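# Unscrew a bottle cap and lay it flat

## Task

Twist the cap off the bottle and set it down lying flat on the table, leaving the bottle upright. Both must stay that way with nothing from the robot holding them, and at the end the hands must release everything and pull back out of the way.

## Robot and tools

ROBOT. Two arms, left_arm and right_arm. Each ends in the same five-finger right hand, so the hands are not mirror images: every hand number and axis means the same on both. Joints have limited speed and acceleration and commands lag about 0.17 s, so after a big motion an arm may still be short of its goal when a result arrives.

WORLD FRAME. Result poses use one shared frame: origin on the table top midway between the arms, +z up, +x out over the table, left_arm on the +y side. The names left and right do not refer to image sides. Positions are metres, orientations are quaternions w,x,y,z, velocities m/s and rad/s. Reported positions can be a little off, especially at long reach.

HAND POINT. Each arm is steered by a hand point 0.05 m in front of the palm, where index pad meets thumb tip in a pinch. Its axes: +z along straightened fingers (they extend 0.06 to 0.07 m past it), +y out of the palm, +x across the palm away from the thumb. Sideways the hand spans 0.08 m on the little-finger side; on the thumb side 0.02 m with the thumb tucked in front, up to 0.09 m otherwise. A wrist bracket on the little-finger side stands 0.03 m beyond the point along +y and 0.11 m across, and can collide. Rotating about x or y shifts the point slightly.

ROW LAYOUT. A row is one flat list of 28 numbers, all in [-1, 1], covering both arms even if one is idle: first left_arm dx, dy, dz, rx, ry, rz, then left_gripper little, ring, middle, index, thumb_bend, thumb_turn, force_limit, speed; then the same 14 for right_arm and right_gripper.
- dx..rz are an offset, not a pose: a target displacement from the hand point's measured pose at the start of the action (for a call's first action, the last pose reported in the scene), expressed in the hand point's own axes. Every row in an action refers to that same start, not to the previous row. Scale: 1.0 = 0.6 m or 180 degrees. rx, ry, rz form one rotation vector. Zeros mean stay put.
- Each control step clips the target to within 100 mm and 16 degrees of the current pose; afterwards the arm goes at most to its last clipped target, so send the remainder next time.
- Finger numbers (little, ring, middle, index, thumb_bend) are absolute targets: +1 straight/open, -1 fully curled. thumb_turn: +1 beside the palm, -1 across in front of it. A pinch is about index -0.22, thumb_bend -0.75, thumb_turn -0.57.
- force_limit: -1 to +1 maps linearly to about 0 to 10 N at the fingertip (15 N for both thumb motors); it only stops closing motors. speed: -1 almost stopped to +1 full (full travel in 0.6 s). For a gentle grip close at speed -0.9 or below.
- There is no 'unchanged' value: to keep a hand as is, repeat its last eight numbers; before any were sent, use hand_measured plus hand_force_limit and hand_speed. Resending the same numbers keeps a grip. A motor only starts when its target changes by 0.01 or more; it locks on arrival or at force_limit. To tighten, raise force_limit and send a target further closed than measured; to loosen, send one more open.
- Wrap grasp: with the thumb turned fully in front (turn it before reaching), the hand closes around objects 0.035 to 0.08 m wide, lying across the palm on the wrist side of the hand point.

TOOLS.
- execute_actions(actions): list of actions; each action is up to 15 rows, one per 1/30 s step, and a short action repeats its last row to fill 15 steps. An empty list just returns state and images.
- move(target, speed, stop_force, blocking): target is one 28-number row as above, offsets measured from the last reported pose. Each hand point travels a straight line to its target, turning the short way; both paths finish together, lasting 0.5 to 10 s (cut off at 10 s). speed is m/s, 0.002 to 0.5, default 0.25; turning up to twice that in rad/s. Paths ignore obstacles and the other arm. stop_force (13 to 80 N, one value for both arms, not allowed in the first 0.2 s or with blocking=false) ends an arm's path when its wrist sensor feels that much extra push along its direction of travel; the arm backs up two steps and holds. Pressing can briefly exceed it; go very slowly. Do not trust it when the hand also rotates, and omit it when pulling away from something being pressed. blocking=false returns after 0.5 s; check with wait(0); further moves or actions are refused until it ends or you call stop.
- wait(seconds 0 to 10): lets time pass holding the last command.
- stop(): brakes a running move.
- zoom_image(camera, region [x0,y0,x1,y1], max 504x504 px) for a closer look. Cameras: cam_head_left, cam_head_right, cam_high, cam_low (672x504), cam_left_wrist, cam_right_wrist (616x616 fisheye).
- show_instructions(): reference images.
- finished_scene(scene): ends the scene, irreversible; the goal must hold at that moment.

RESULTS. State per arm: pose and velocities; Hand target is what the controller now aims for. 'pose unreachable' means the clearance check altered an arm's command. move: line gives the ending (done, off_target, moving, held, contact, fault), limits (paced = clipped, held = steps blocked) and distance to target. hand_measured, hand_stopped_by (moving, target, force, stalled, fault) and hand_load_n (positive when pushed open) list six motors in send order; a lost grip shows as loads near 0. Wrist force/torque are in the hand point's axes, with offsets up to about 5.5 N, noise, saturating near 100 N. Step readings mark HELD steps. Joint torques are noisy and offset.

AVOID. Knocking anything off the table; dropping or slamming objects; the arms hitting or pressing each other (any part, including fingers and bracket). Arms are stiff: aiming even slightly into something firm can cause a fault. A joint over its limit (elbow 130 N m, wrists 46.9 N m, shoulders 287 N m, held weight included) or 150 N outside force stops that arm for 10 s. Long holds heat motors: a warning from 70 °C, braking at 85 °C. Loose objects may get nudged occasionally.

Each tool is called after ">>>" by a JSON object that holds its "api" and its "payload".

Reference images:

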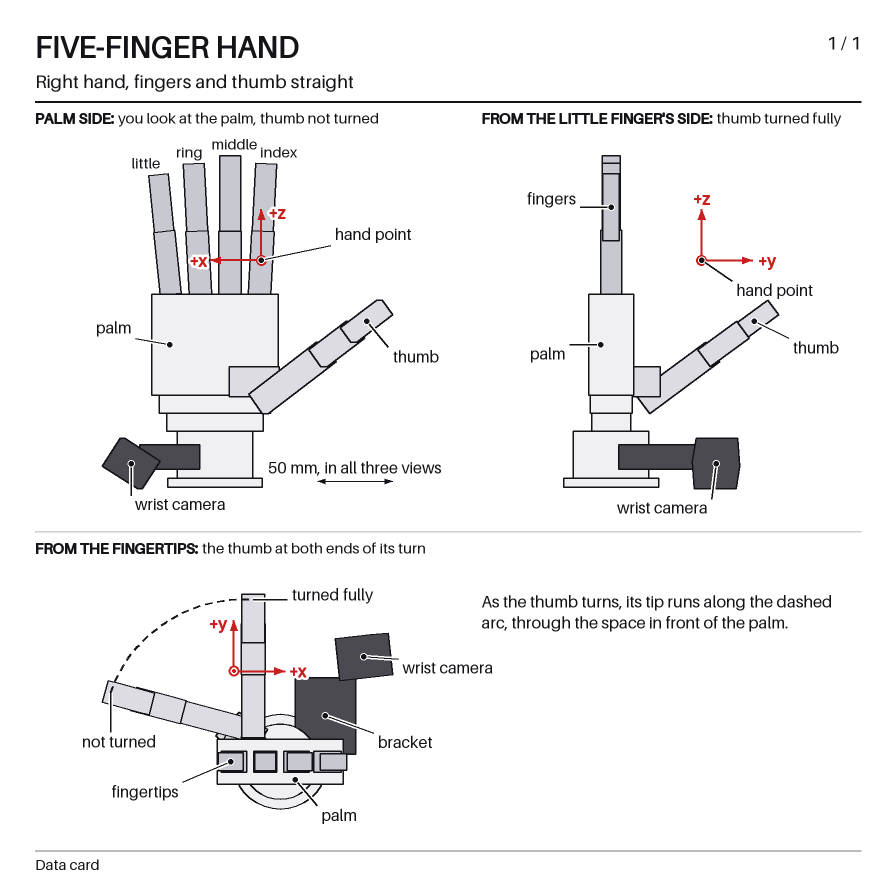

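## Session

>>> {"api": "execute_actions", "payload": {"actions": []}}

Scene clock: 0.00 s.
left_arm: end_effector_position=(-0.1524, +1.1060, +0.5926) hand_measured=(+1.000, +1.000, +1.000, +1.000, +1.000, +1.000) hand_load_n=(+0.0, +0.0, +0.0, +0.0, +0.0, +0.0) hand_stopped_by=(target, target, target, target, target, target) hand_force_limit=0.00 hand_speed=-0.80 end_effector_quat_wxyz=(+0.026, +0.665, -0.746, -0.024) end_effector_velocity=(-0.000, -0.001, +0.001) end_effector_angular_velocity=(+0.001, -0.000, +0.000) | right_arm: end_effector_position=(+0.1511, -1.1596, +0.6037) hand_measured=(+1.000, +1.000, +1.000, +1.000, +1.000, +1.000) hand_load_n=(+0.0, +0.0, +0.0, +0.0, +0.0, +0.0) hand_stopped_by=(target, target, target, target, target, target) hand_force_limit=0.00 hand_speed=-0.80 end_effector_quat_wxyz=(-0.037, +0.689, +0.722, +0.051) end_effector_velocity=(+0.000, +0.001, +0.001) end_effector_angular_velocity=(-0.002, +0.000, -0.000)
Joint positions: left_arm=[ 1.448 -1.585  1.481  1.695  1.503 -1.762] | right_arm=[-1.68  -1.481  1.367  1.81   1.585 -1.86 ]
Joint velocities: left_arm=[ 0.    -0.001 -0.     0.     0.     0.   ] | right_arm=[ 0.    -0.002 -0.001  0.    -0.     0.   ]
Joint torques (N m, as the arm reports them, + toward a larger angle): no reading
Wrist force (N, on the end effector, along its own x y z axes, offset not removed): no reading
Wrist torque (N m, same axes, about the end effector's origin, offset not removed): no reading
Hand target (left_arm): -0.152, +1.106, +0.593; -0.026, -0.665, +0.746, +0.024
Hand target (right_arm): +0.151, -1.160, +0.604; -0.037, +0.689, +0.722, +0.051

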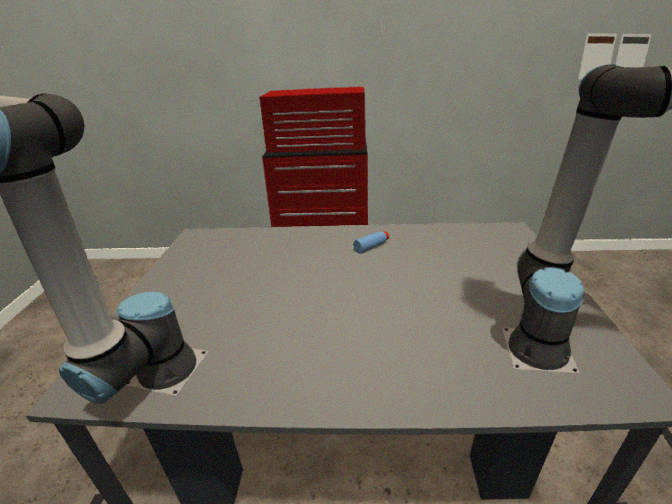

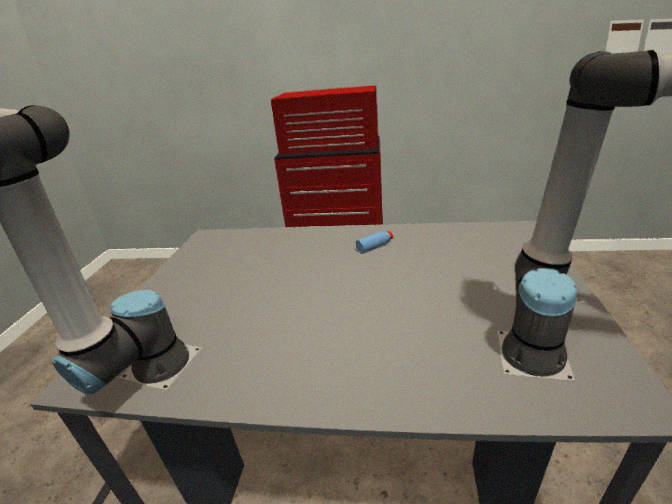

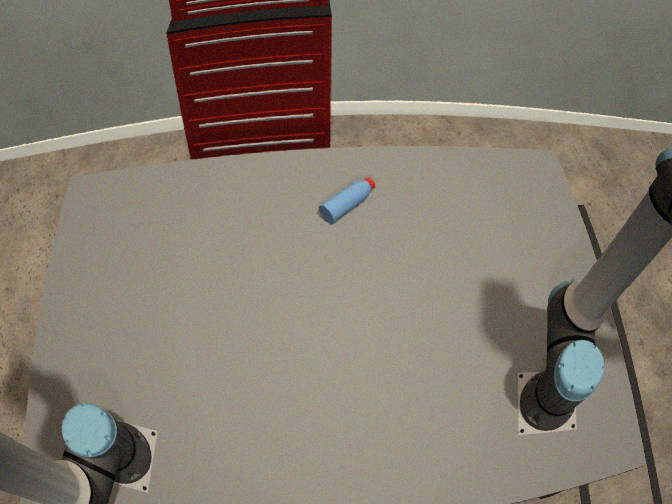

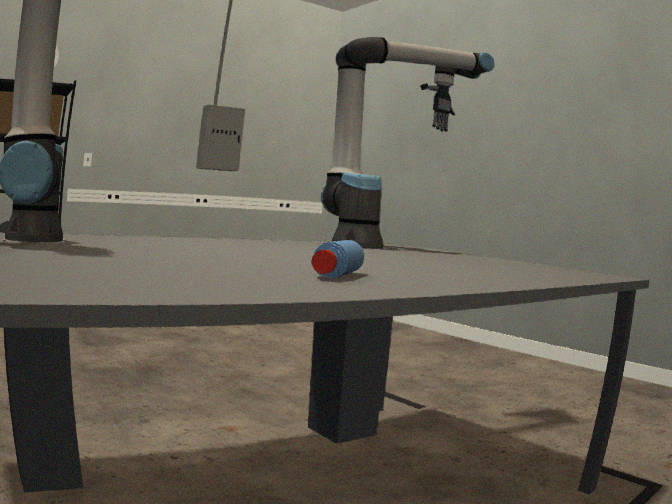

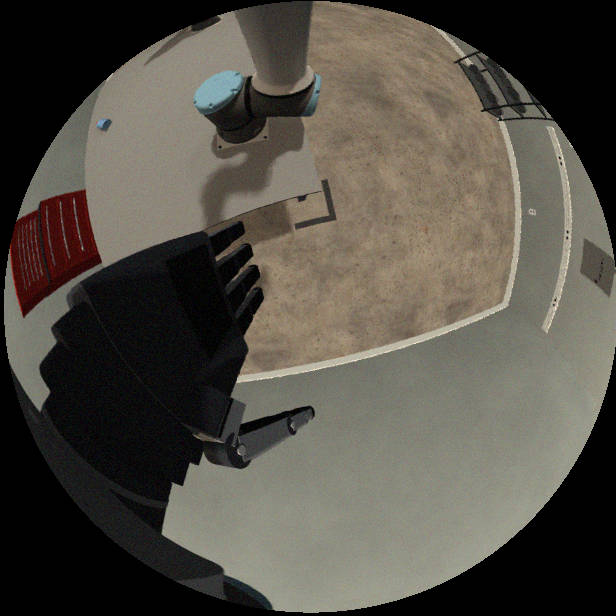

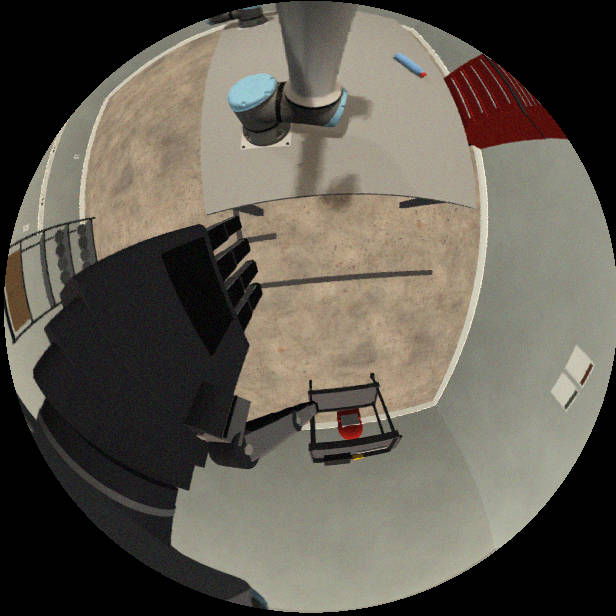

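>>> {"api": "move", "payload": {"target": [0.307,-0.957,0.167,0,0,0.333, 1,1,1,1,1,-1,0,0.5, 0.7,0.6,0.17,0,0,-0.3, 1,1,1,1,1,-1,0,0.5], "speed": 0.4}}

Scene clock: 3.60 s.
left_arm: end_effector_position=(+0.3876, +0.8570, +0.4537) hand_measured=(+1.000, +1.000, +1.000, +1.000, +1.000, -1.000) hand_load_n=(+0.0, +0.0, +0.0, +0.0, +0.0, +0.0) hand_stopped_by=(target, target, target, target, target, target) hand_force_limit=0.00 hand_speed=0.50 end_effector_quat_wxyz=(-0.034, -0.203, +0.978, +0.008) end_effector_velocity=(+0.002, -0.001, -0.001) end_effector_angular_velocity=(-0.000, -0.001, -0.003) | right_arm: end_effector_position=(+0.4914, -0.7137, +0.5616) hand_measured=(+1.000, +1.000, +1.000, +1.000, +1.000, -1.000) hand_load_n=(+0.0, +0.0, +0.0, +0.0, +0.0, +0.0) hand_stopped_by=(target, target, target, target, target, target) hand_force_limit=0.00 hand_speed=0.50 end_effector_quat_wxyz=(-0.011, +0.286, +0.956, +0.062) end_effector_velocity=(+0.003, +0.001, -0.000) end_effector_angular_velocity=(-0.002, +0.001, +0.002)
Joint positions: left_arm=[ 0.225 -1.559  1.702  1.498  1.566 -1.938] | right_arm=[-0.653 -1.688  1.647  1.689  1.472 -1.779]
Joint velocities: left_arm=[-0.002  0.003 -0.002 -0.002  0.     0.002] | right_arm=[ 0.008  0.004 -0.003 -0.002  0.001  0.006]
Joint torques (N m, as the arm reports them, + toward a larger angle): left_arm=[-11.84 -29.43 -46.69   2.04   2.53   1.73] | right_arm=[ 19.72 -13.26 -54.93   0.29   3.75   3.36]
Wrist force (N, on the end effector, along its own x y z axes, offset not removed): left_arm=[2.0 -0.8 -4.6] | right_arm=[0.1 2.7 2.0]
Wrist torque (N m, same axes, about the end effector's origin, offset not removed): left_arm=[0.04 -0.19 0.15] | right_arm=[0.23 0.16 0.10]
Hand target (left_arm): +0.388, +0.857, +0.454; -0.034, -0.203, +0.979, +0.008
Hand target (right_arm): +0.492, -0.714, +0.562; -0.011, +0.286, +0.956, +0.062
Off the commanded pose (left_arm): 0.001 m, 0 deg.
Off the commanded pose (right_arm): 0.001 m, 0 deg.
move: done
camera_calibration (this result's frames):
cam_left_wrist: T_world_to_cam=[[-0.267153, 0.963646, 0.0039877, -0.722907], [0.864646, 0.237877, 0.442494, -0.732032], [0.425459, 0.121662, -0.896762, 0.271482], [0, 0, 0, 1]] pos_world=[0.324317, 0.83773, 0.570258]
cam_right_wrist: T_world_to_cam=[[0.660901, 0.741973, 0.11263, 0.143972], [0.633151, -0.631839, 0.447101, -1.01336], [0.402901, -0.224178, -0.887364, 0.267635], [0, 0, 0, 1]] pos_world=[0.438628, -0.687105, 0.674348]

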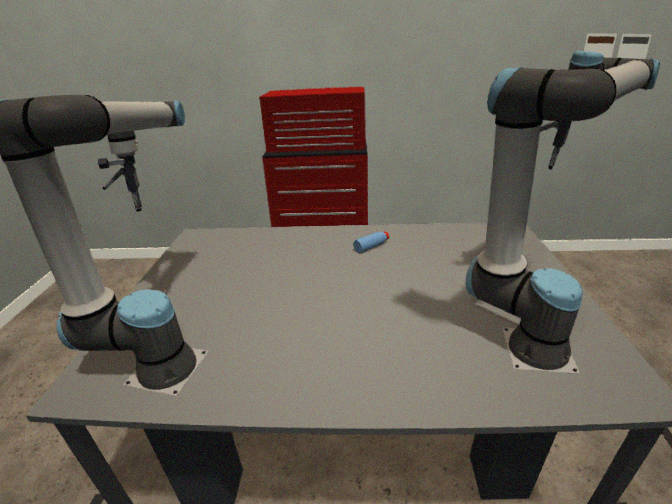

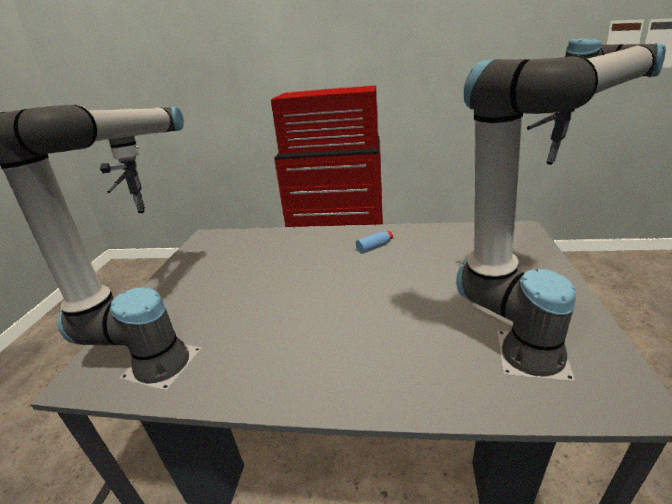

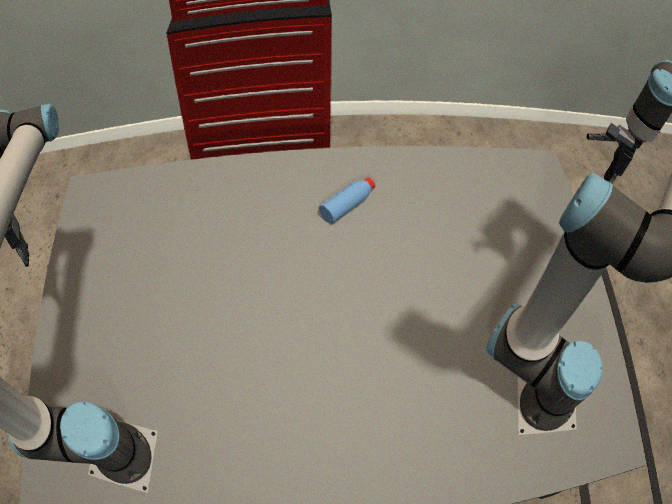

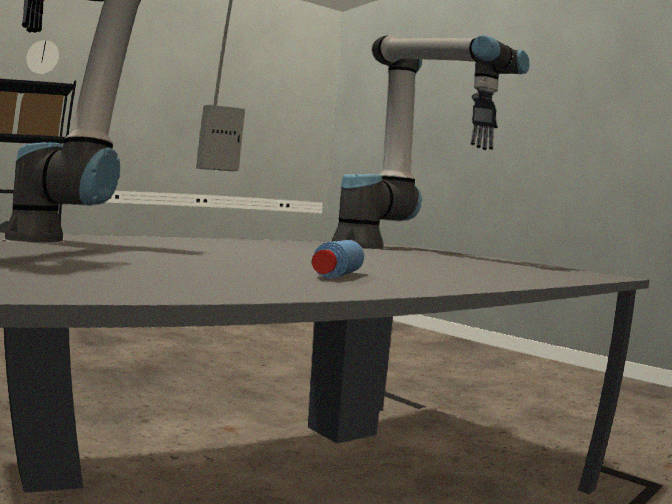

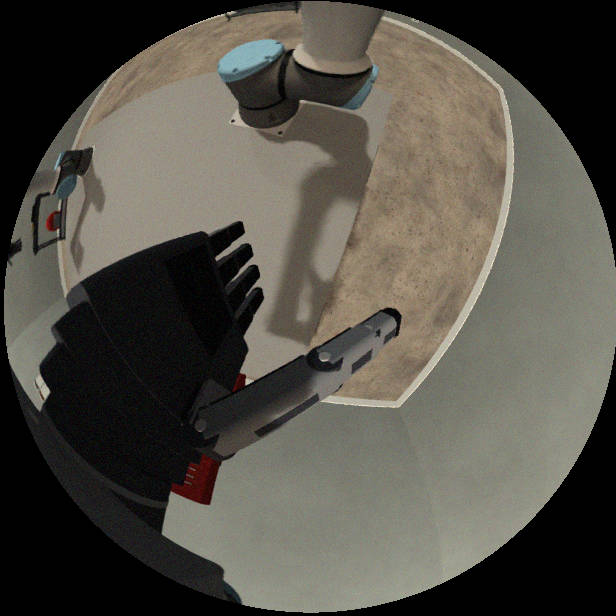

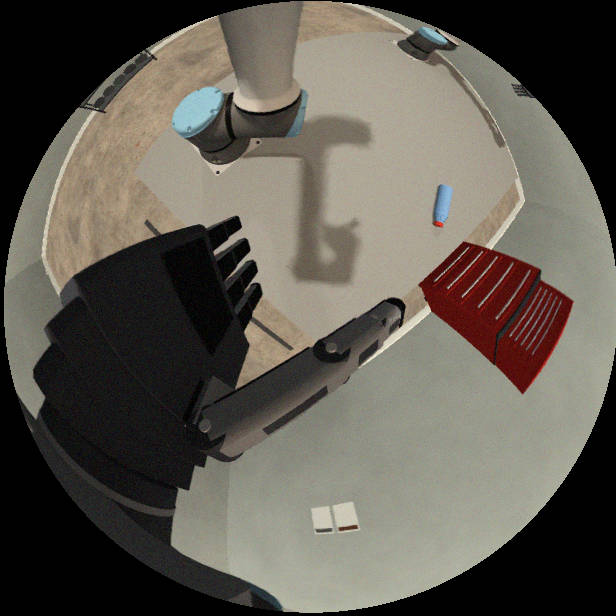

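>>> {"api": "move", "payload": {"target": [0.045,-0.98,0.224,0,0,0.424, 1,1,1,1,1,-1,0,0.5, 0,0,0,0,0,0, 1,1,1,1,1,-1,0,0.5], "speed": 0.4}}

>>> {"api": "move", "payload": {"target": [-0.3,0.0,0,0.5,0,0, 1,1,1,1,1,-1,0,0.5, 0,0,0,0,0,0, 1,1,1,1,1,-1,0,0.5], "speed": 0.3}}

Scene clock: 6.40 s.
left_arm: end_effector_position=(+0.5866, +0.3075, +0.3045) hand_measured=(+1.000, +1.000, +1.000, +1.000, +1.000, -1.000) hand_load_n=(+0.0, +0.0, +0.0, +0.0, +0.0, +0.0) hand_stopped_by=(target, target, target, target, target, target) hand_force_limit=0.00 hand_speed=0.50 end_effector_quat_wxyz=(-0.032, +0.444, +0.895, -0.015) end_effector_velocity=(+0.002, -0.002, -0.001) end_effector_angular_velocity=(-0.001, +0.000, -0.005) | right_arm: end_effector_position=(+0.4914, -0.7137, +0.5616) hand_measured=(+1.000, +1.000, +1.000, +1.000, +1.000, -1.000) hand_load_n=(+0.0, +0.0, +0.0, +0.0, +0.0, +0.0) hand_stopped_by=(target, target, target, target, target, target) hand_force_limit=0.00 hand_speed=0.50 end_effector_quat_wxyz=(-0.011, +0.286, +0.956, +0.062) end_effector_velocity=(-0.000, +0.000, +0.000) end_effector_angular_velocity=(-0.001, -0.001, +0.000)
Joint positions: left_arm=[-0.563 -1.219  1.551  1.291  1.617 -1.393] | right_arm=[-0.653 -1.688  1.647  1.689  1.472 -1.779]
Joint velocities: left_arm=[-0.001  0.004 -0.004 -0.001  0.001  0.004] | right_arm=[ 0.    -0.001 -0.    -0.    -0.     0.   ]
Joint torques (N m, as the arm reports them, + toward a larger angle): left_arm=[-12.4  -53.2  -45.1    5.66   2.44   1.69] | right_arm=[-16.38 -39.98 -27.16   7.59  -3.95  -3.96]
Wrist force (N, on the end effector, along its own x y z axes, offset not removed): left_arm=[-1.7 0.5 -2.4] | right_arm=[0.0 1.2 -5.9]
Wrist torque (N m, same axes, about the end effector's origin, offset not removed): left_arm=[0.02 0.30 -0.09] | right_arm=[0.27 0.44 0.09]
Hand target (left_arm): +0.587, +0.307, +0.304; -0.032, +0.445, +0.895, -0.015
Hand target (right_arm): +0.491, -0.714, +0.562; -0.011, +0.286, +0.956, +0.062
Off the commanded pose (left_arm): 0.001 m, 0 deg.
Off the commanded pose (right_arm): 0.000 m, 0 deg.
move: done
camera_calibration (this result's frames):
cam_left_wrist: T_world_to_cam=[[0.869648, 0.487684, -0.0766651, -0.63552], [0.463028, -0.751907, 0.469298, -0.175522], [0.171224, -0.443622, -0.879706, 0.437596], [0, 0, 0, 1]] pos_world=[0.559023, 0.372084, 0.418605]
cam_right_wrist: T_world_to_cam=[[0.660901, 0.741973, 0.112629, 0.143972], [0.633152, -0.631839, 0.447101, -1.01336], [0.4029, -0.224178, -0.887364, 0.267635], [0, 0, 0, 1]] pos_world=[0.438628, -0.687105, 0.674348]

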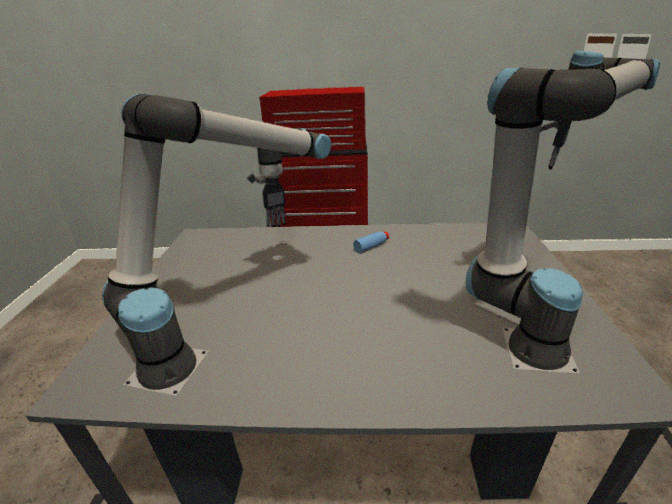

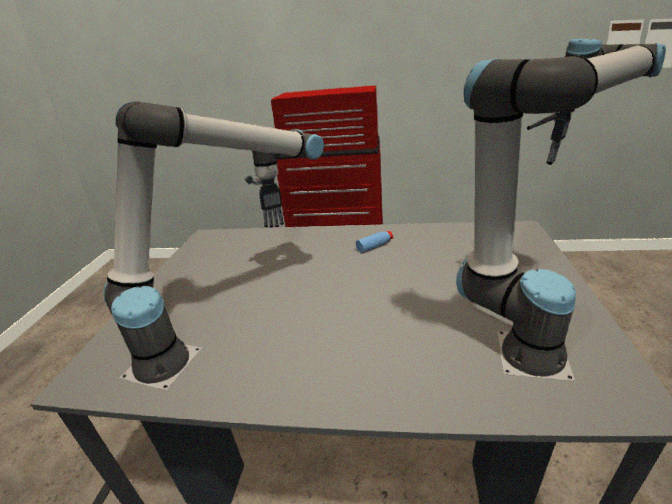

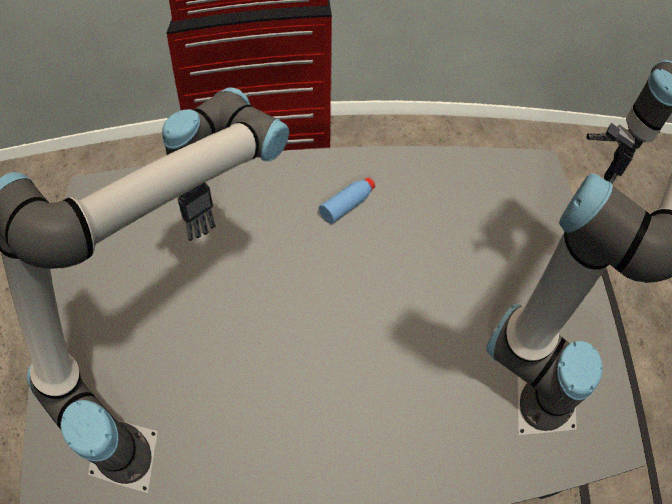

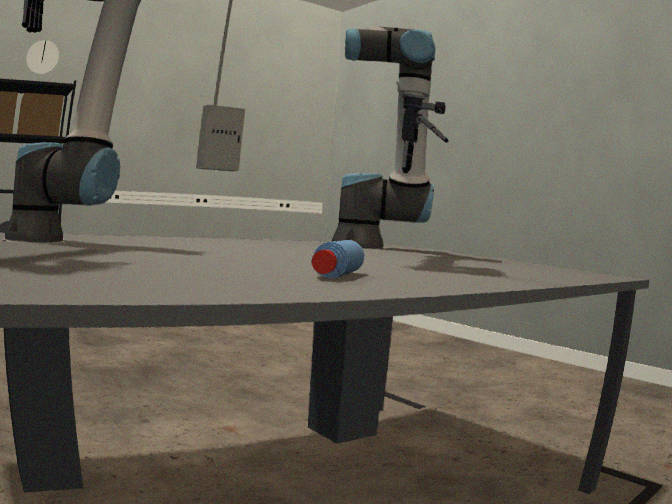

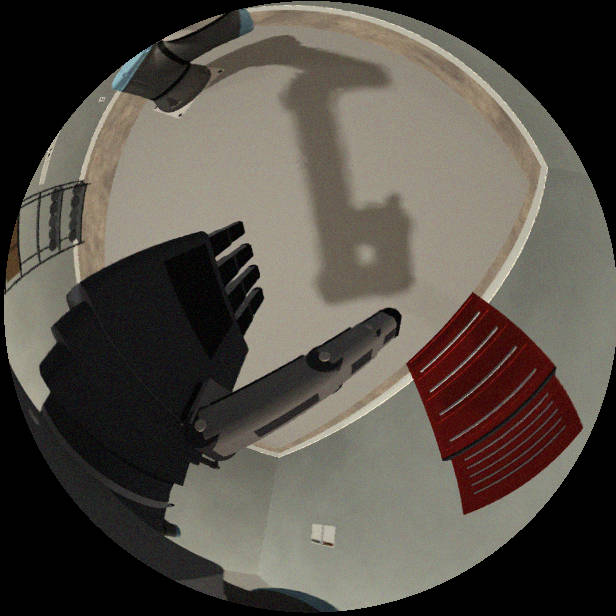

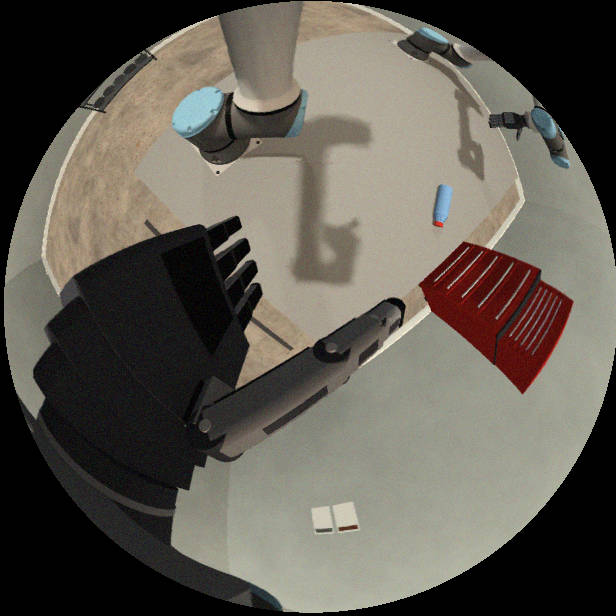

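Scene clock: 9.37 s.
left_arm: end_effector_position=(+0.6359, +0.2440, +0.3014) hand_measured=(+1.000, +1.000, +1.000, +1.000, +1.000, -1.000) hand_load_n=(+0.0, +0.0, +0.0, +0.0, +0.0, +0.0) hand_stopped_by=(target, target, target, target, target, target) hand_force_limit=0.00 hand_speed=0.50 end_effector_quat_wxyz=(-0.177, +0.405, +0.839, -0.317) end_effector_velocity=(-0.000, -0.000, +0.001) end_effector_angular_velocity=(-0.000, -0.001, -0.000) | right_arm: end_effector_position=(+0.4914, -0.7137, +0.5616) hand_measured=(+1.000, +1.000, +1.000, +1.000, +1.000, -1.000) hand_load_n=(+0.0, +0.0, +0.0, +0.0, +0.0, +0.0) hand_stopped_by=(target, target, target, target, target, target) hand_force_limit=0.00 hand_speed=0.50 end_effector_quat_wxyz=(-0.011, +0.286, +0.956, +0.062) end_effector_velocity=(+0.000, -0.000, -0.001) end_effector_angular_velocity=(+0.002, +0.002, -0.000)
Joint positions: left_arm=[-0.347 -0.935  1.249  1.621  2.234 -1.076] | right_arm=[-0.653 -1.688  1.647  1.689  1.472 -1.779]
Joint velocities: left_arm=[-0.    -0.001 -0.     0.    -0.    -0.   ] | right_arm=[-0.     0.002  0.001  0.    -0.    -0.   ]
Joint torques (N m, as the arm reports them, + toward a larger angle): left_arm=[ -9.37 -71.24 -27.59   2.37  -1.51  -2.1 ] | right_arm=[-16.09 -38.03 -27.54   7.36  -3.71  -3.54]
Wrist force (N, on the end effector, along its own x y z axes, offset not removed): left_arm=[-1.4 0.8 -5.0] | right_arm=[-2.8 -1.8 -0.3]
Wrist torque (N m, same axes, about the end effector's origin, offset not removed): left_arm=[0.26 0.38 -0.03] | right_arm=[-0.12 0.55 -0.23]
Hand target (left_arm): +0.636, +0.244, +0.301; -0.177, +0.405, +0.839, -0.317
Hand target (right_arm): +0.491, -0.714, +0.562; -0.011, +0.286, +0.956, +0.062
Off the commanded pose (left_arm): 0.100 m, 51 deg; orientation clipped at the last step of the last action.
Off the commanded pose (right_arm): 0.000 m, 0 deg.
move: held (left_arm); limits=paced,held; held on 47 of 89 steps (left_arm), including the last (left_arm)
pose unreachable (left arm): on one or more control steps of this call, first in action 0 (counted from 0), this arm could not follow its commanded pose, so it was not sent that pose on those steps. On the call's last step it was still not sent that pose. It may still have moved: this result reports where it is.
cause: the commanded pose would bring two parts of the arm too close to each other (joints 4 (wrist 1) to 6 (wrist 3) lie between them).
camera_calibration (this result's frames):
cam_left_wrist: T_world_to_cam=[[0.637049, 0.349899, -0.686832, -0.282259], [0.737426, -0.536081, 0.410876, -0.454152], [-0.224433, -0.768236, -0.599535, 0.644637], [0, 0, 0, 1]] pos_world=[0.659395, 0.350534, 0.379219]
cam_right_wrist: T_world_to_cam=[[0.660901, 0.741973, 0.11263, 0.143972], [0.633151, -0.631839, 0.447101, -1.01336], [0.4029, -0.224178, -0.887364, 0.267636], [0, 0, 0, 1]] pos_world=[0.438628, -0.687105, 0.674348]

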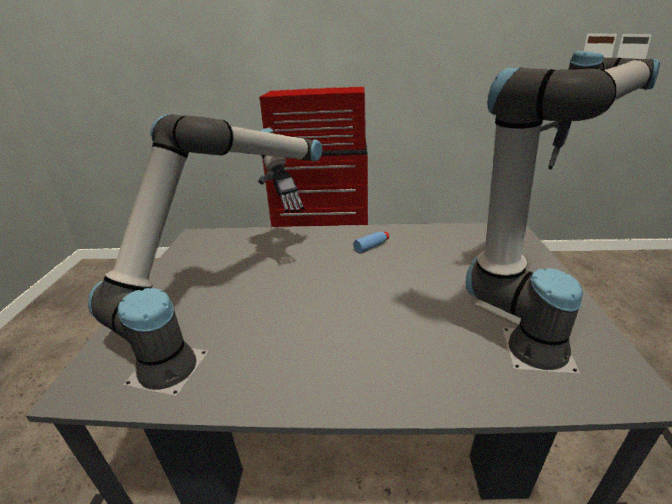

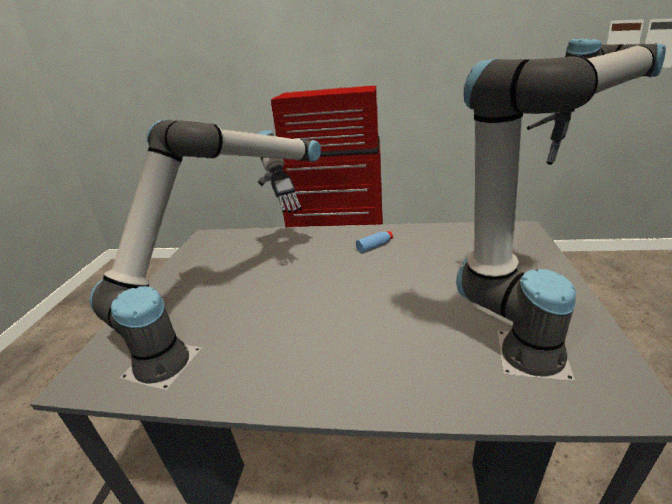

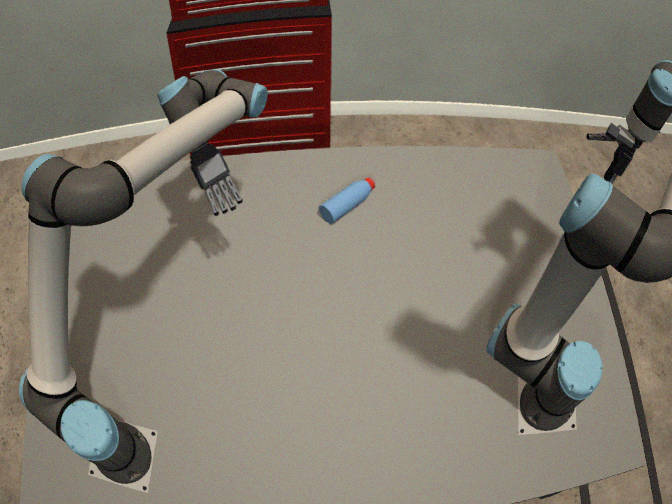

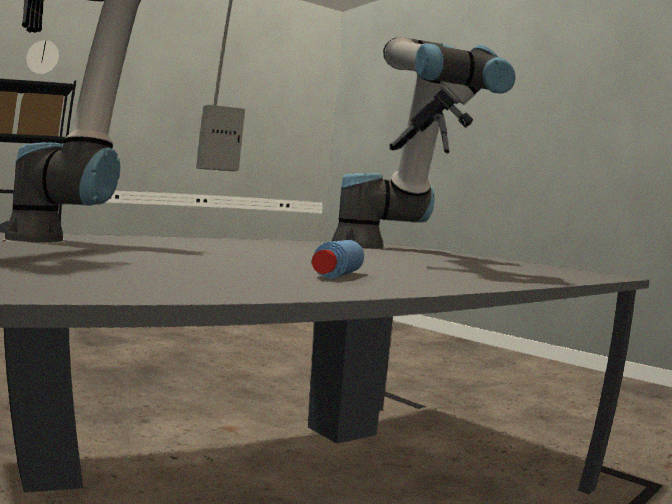

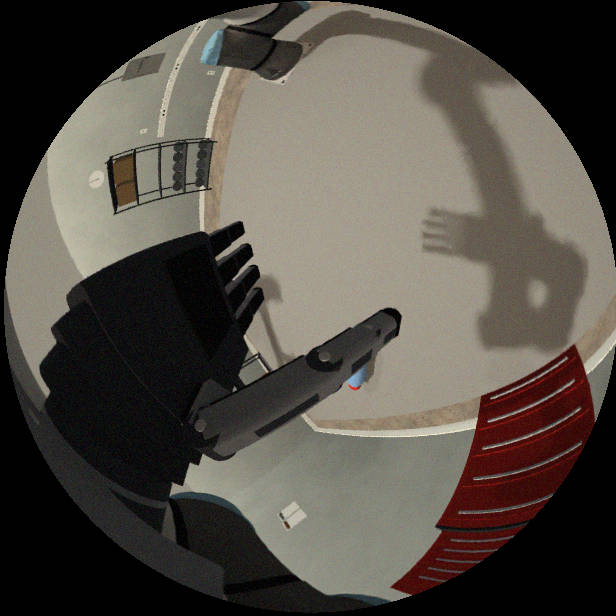

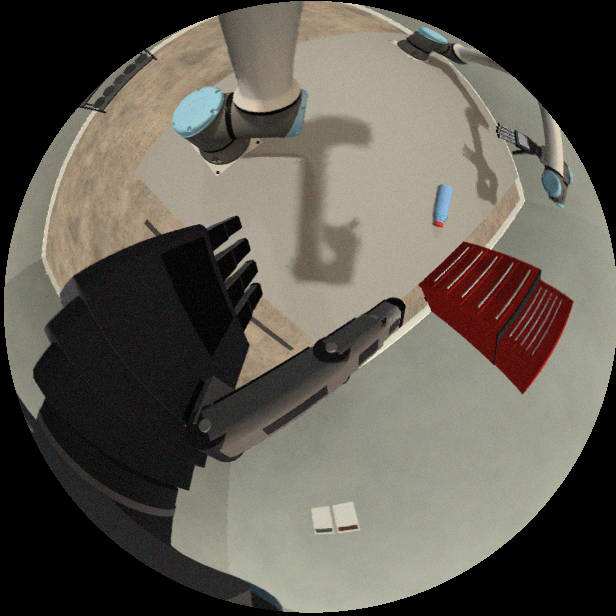

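>>> {"api": "move", "payload": {"target": [-0.503,0.025,0.287,-0.03,0,0, 1,1,1,1,1,-1,0,0.5, 0,0,0,0,0,0, 1,1,1,1,1,-1,0,0.5], "speed": 0.3}}

Scene clock: 13.90 s.
left_arm: end_effector_position=(+0.7331, -0.0549, +0.1530) hand_measured=(+1.000, +1.000, +1.000, +1.000, +1.000, -1.000) hand_load_n=(+0.0, +0.0, +0.0, +0.0, +0.0, +0.0) hand_stopped_by=(target, target, target, target, target, target) hand_force_limit=0.00 hand_speed=0.50 end_effector_quat_wxyz=(-0.157, +0.412, +0.853, -0.278) end_effector_velocity=(+0.002, -0.002, -0.002) end_effector_angular_velocity=(+0.005, +0.005, -0.002) | right_arm: end_effector_position=(+0.4914, -0.7137, +0.5616) hand_measured=(+1.000, +1.000, +1.000, +1.000, +1.000, -1.000) hand_load_n=(+0.0, +0.0, +0.0, +0.0, +0.0, +0.0) hand_stopped_by=(target, target, target, target, target, target) hand_force_limit=0.00 hand_speed=0.50 end_effector_quat_wxyz=(-0.011, +0.286, +0.956, +0.062) end_effector_velocity=(-0.000, +0.000, +0.000) end_effector_angular_velocity=(-0.000, -0.000, +0.000)
Joint positions: left_arm=[-0.573 -0.427  0.515  1.64   2.204 -1.375] | right_arm=[-0.653 -1.688  1.647  1.689  1.472 -1.779]
Joint velocities: left_arm=[-0.     0.014 -0.022  0.016 -0.     0.002] | right_arm=[ 0.    -0.001  0.     0.     0.     0.   ]
Joint torques (N m, as the arm reports them, + toward a larger angle): left_arm=[-11.15 -98.04 -46.56   5.3   -1.66   1.56] | right_arm=[-17.89 -41.57 -26.99   7.74  -3.61  -4.14]
Wrist force (N, on the end effector, along its own x y z axes, offset not removed): left_arm=[-0.4 -0.3 -2.0] | right_arm=[-0.8 1.0 -3.9]
Wrist torque (N m, same axes, about the end effector's origin, offset not removed): left_arm=[-0.13 0.05 0.00] | right_arm=[0.31 0.42 0.04]
Hand target (left_arm): +0.733, -0.055, +0.153; -0.157, +0.412, +0.853, -0.278
Hand target (right_arm): +0.491, -0.714, +0.562; -0.011, +0.286, +0.956, +0.062
Off the commanded pose (left_arm): 0.001 m, 0 deg.
Off the commanded pose (right_arm): 0.000 m, 0 deg.
move: done; limits=paced
camera_calibration (this result's frames):
cam_left_wrist: T_world_to_cam=[[0.687225, 0.38491, -0.61609, -0.387193], [0.70388, -0.562554, 0.433689, -0.605457], [-0.179653, -0.731695, -0.657531, 0.325899], [0, 0, 0, 1]] pos_world=[0.750807, 0.0468909, 0.238323]
cam_right_wrist: T_world_to_cam=[[0.660901, 0.741973, 0.11263, 0.143972], [0.633151, -0.631839, 0.447101, -1.01336], [0.4029, -0.224178, -0.887364, 0.267636], [0, 0, 0, 1]] pos_world=[0.438628, -0.687105, 0.674348]

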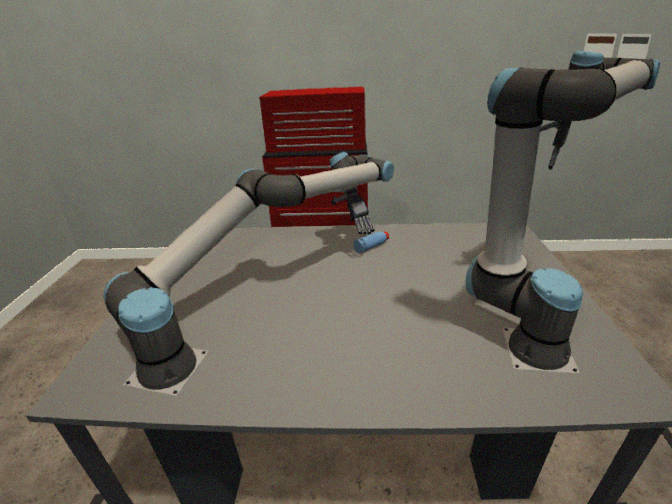

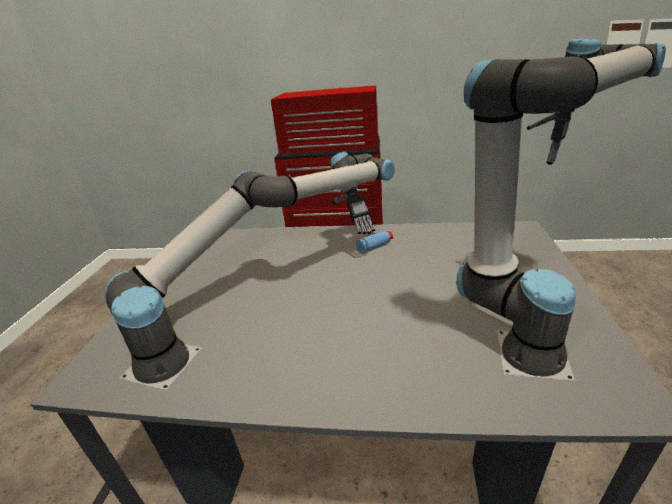

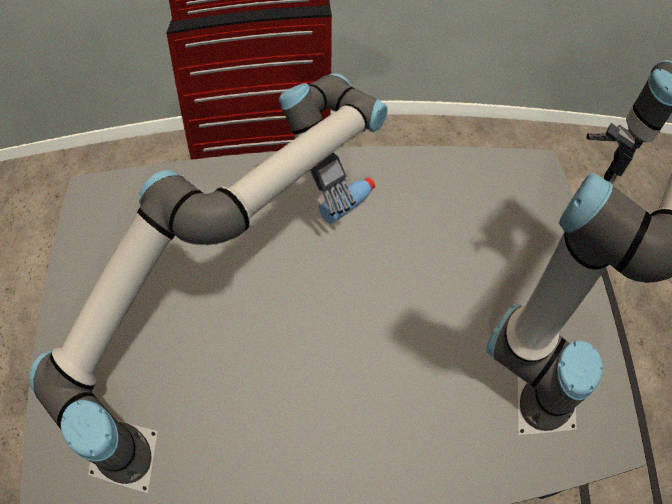

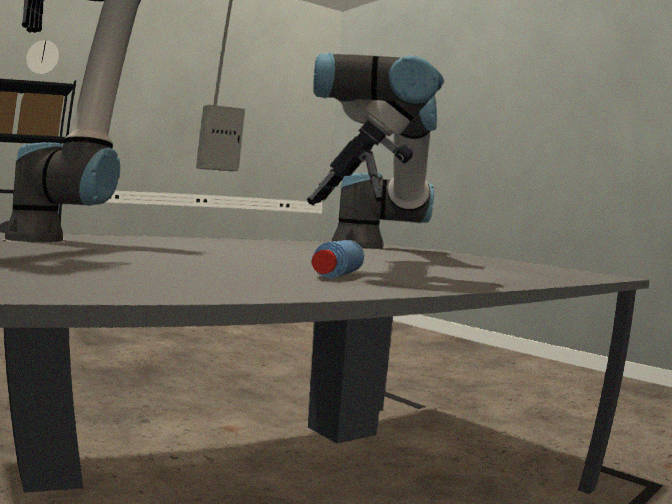

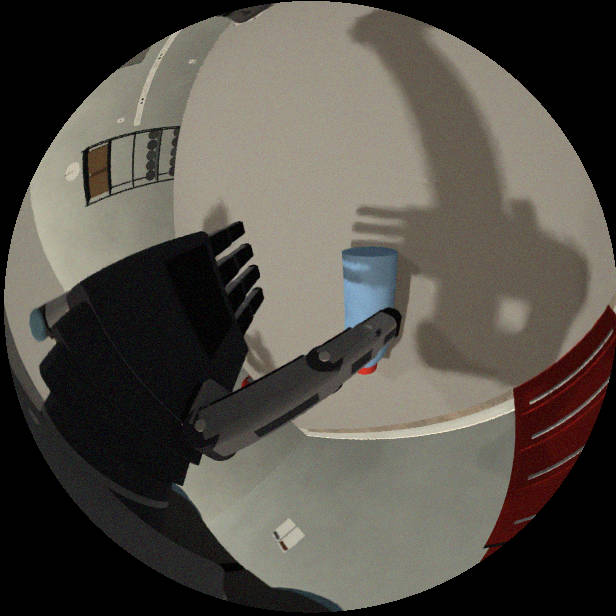

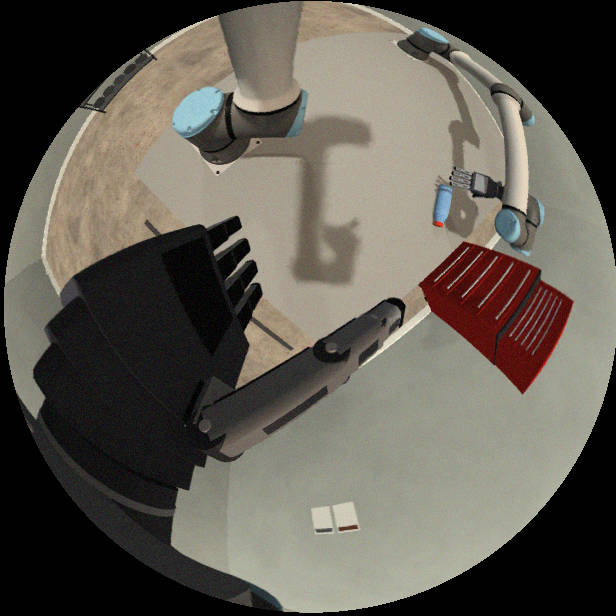

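>>> {"api": "move", "payload": {"target": [-0.008,0.115,0.15,0,0,0, 1,1,1,1,1,-1,0,0.5, 0,0,0,0,0,0, 1,1,1,1,1,-1,0,0.5], "speed": 0.08, "stop_force": 15}}

Scene clock: 16.50 s.
left_arm: end_effector_position=(+0.7338, -0.0549, +0.0399) hand_measured=(+1.000, +1.000, +1.000, +1.000, +1.000, -1.000) hand_load_n=(+0.0, +0.0, +0.0, +0.0, +0.0, +0.0) hand_stopped_by=(target, target, target, target, target, target) hand_force_limit=0.00 hand_speed=0.50 end_effector_quat_wxyz=(-0.157, +0.412, +0.853, -0.278) end_effector_velocity=(+0.000, -0.000, -0.001) end_effector_angular_velocity=(-0.002, -0.002, +0.000) | right_arm: end_effector_position=(+0.4914, -0.7137, +0.5616) hand_measured=(+1.000, +1.000, +1.000, +1.000, +1.000, -1.000) hand_load_n=(+0.0, +0.0, +0.0, +0.0, +0.0, +0.0) hand_stopped_by=(target, target, target, target, target, target) hand_force_limit=0.00 hand_speed=0.50 end_effector_quat_wxyz=(-0.011, +0.286, +0.956, +0.062) end_effector_velocity=(-0.000, +0.000, +0.000) end_effector_angular_velocity=(+0.000, +0.000, -0.000)
Joint positions: left_arm=[-0.573 -0.37   0.601  1.497  2.204 -1.374] | right_arm=[-0.653 -1.688  1.647  1.689  1.472 -1.779]
Joint velocities: left_arm=[ 0.     0.001 -0.    -0.003  0.    -0.   ] | right_arm=[-0.    -0.001  0.     0.001  0.     0.   ]
Joint torques (N m, as the arm reports them, + toward a larger angle): left_arm=[  10.51 -100.65  -29.67    2.42   -1.71   -1.19] | right_arm=[-16.83 -41.07 -26.2    7.71  -3.28  -3.71]
Wrist force (N, on the end effector, along its own x y z axes, offset not removed): left_arm=[0.1 0.2 -1.4] | right_arm=[-7.1 1.3 1.5]
Wrist torque (N m, same axes, about the end effector's origin, offset not removed): left_arm=[-0.02 0.07 0.05] | right_arm=[0.07 1.27 -0.56]
Hand target (left_arm): +0.734, -0.055, +0.039; -0.157, +0.412, +0.853, -0.278
Hand target (right_arm): +0.491, -0.714, +0.562; -0.011, +0.286, +0.956, +0.062
Off the commanded pose (left_arm): 0.000 m, 0 deg.
Off the commanded pose (right_arm): 0.000 m, 0 deg.
move: done
camera_calibration (this result's frames):
cam_left_wrist: T_world_to_cam=[[0.687267, 0.384835, -0.616089, -0.457422], [0.703829, -0.562589, 0.433727, -0.556862], [-0.179691, -0.731707, -0.657507, 0.25168], [0, 0, 0, 1]] pos_world=[0.751531, 0.0469041, 0.125195]
cam_right_wrist: T_world_to_cam=[[0.660901, 0.741973, 0.11263, 0.143972], [0.633151, -0.631839, 0.447101, -1.01336], [0.4029, -0.224178, -0.887364, 0.267636], [0, 0, 0, 1]] pos_world=[0.438628, -0.687105, 0.674348]

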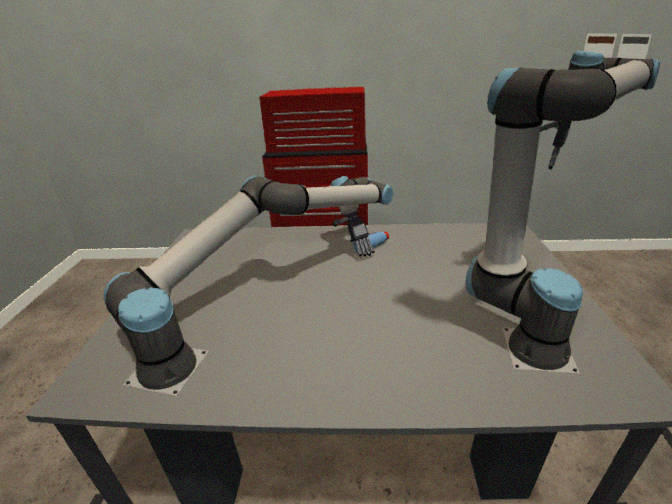

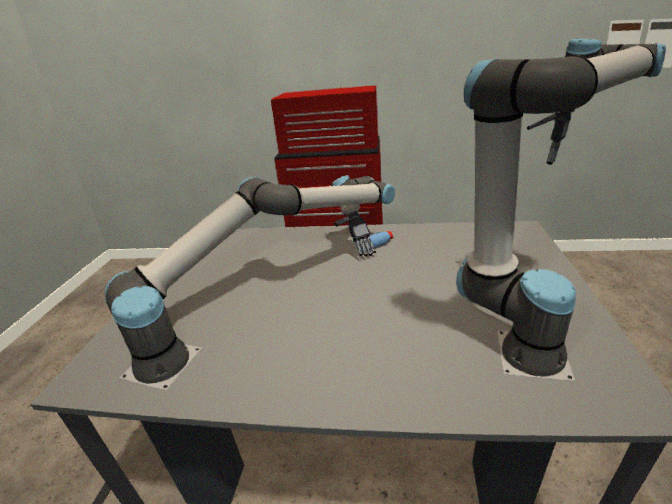

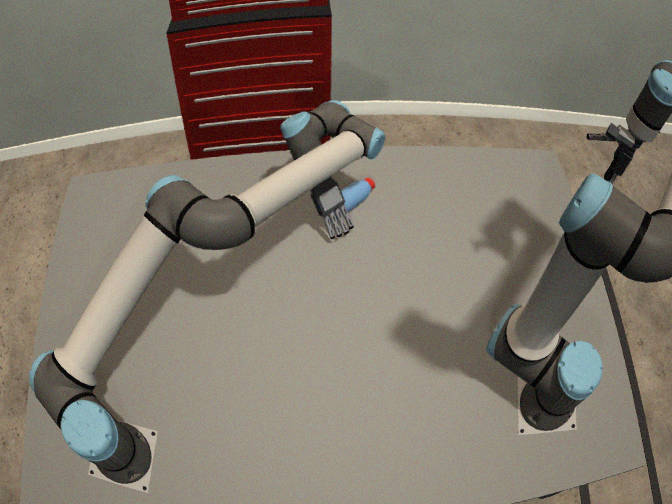

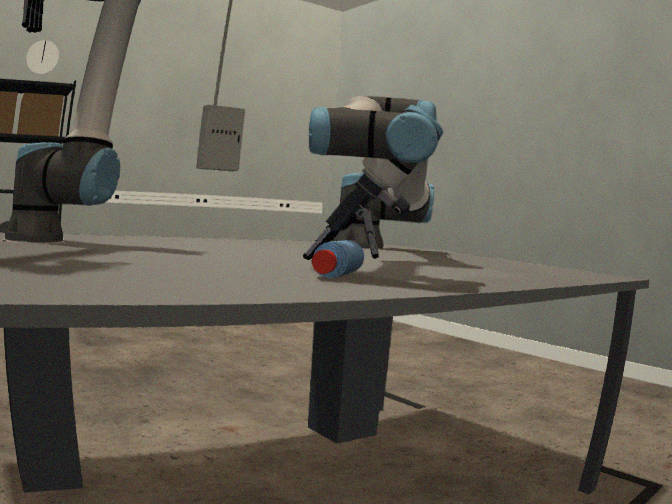

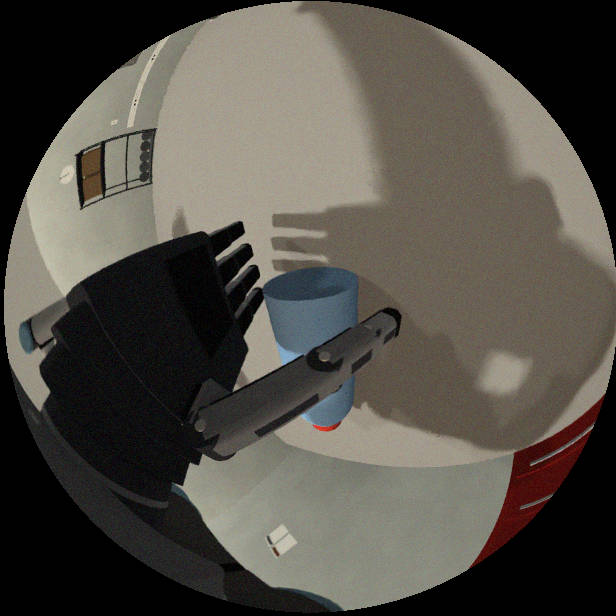

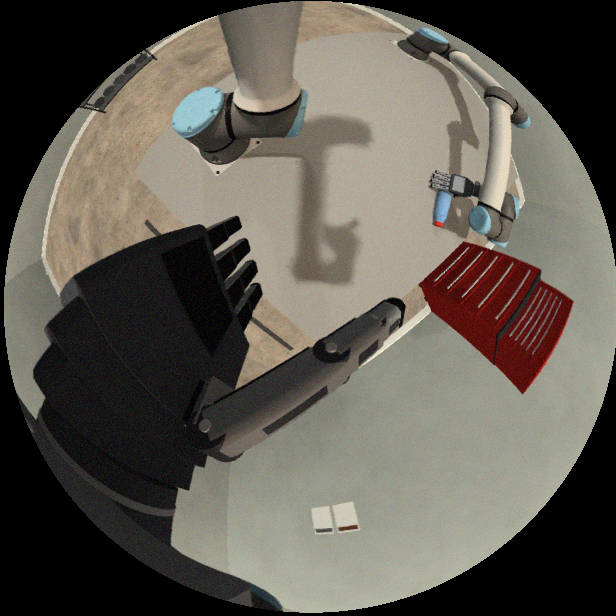

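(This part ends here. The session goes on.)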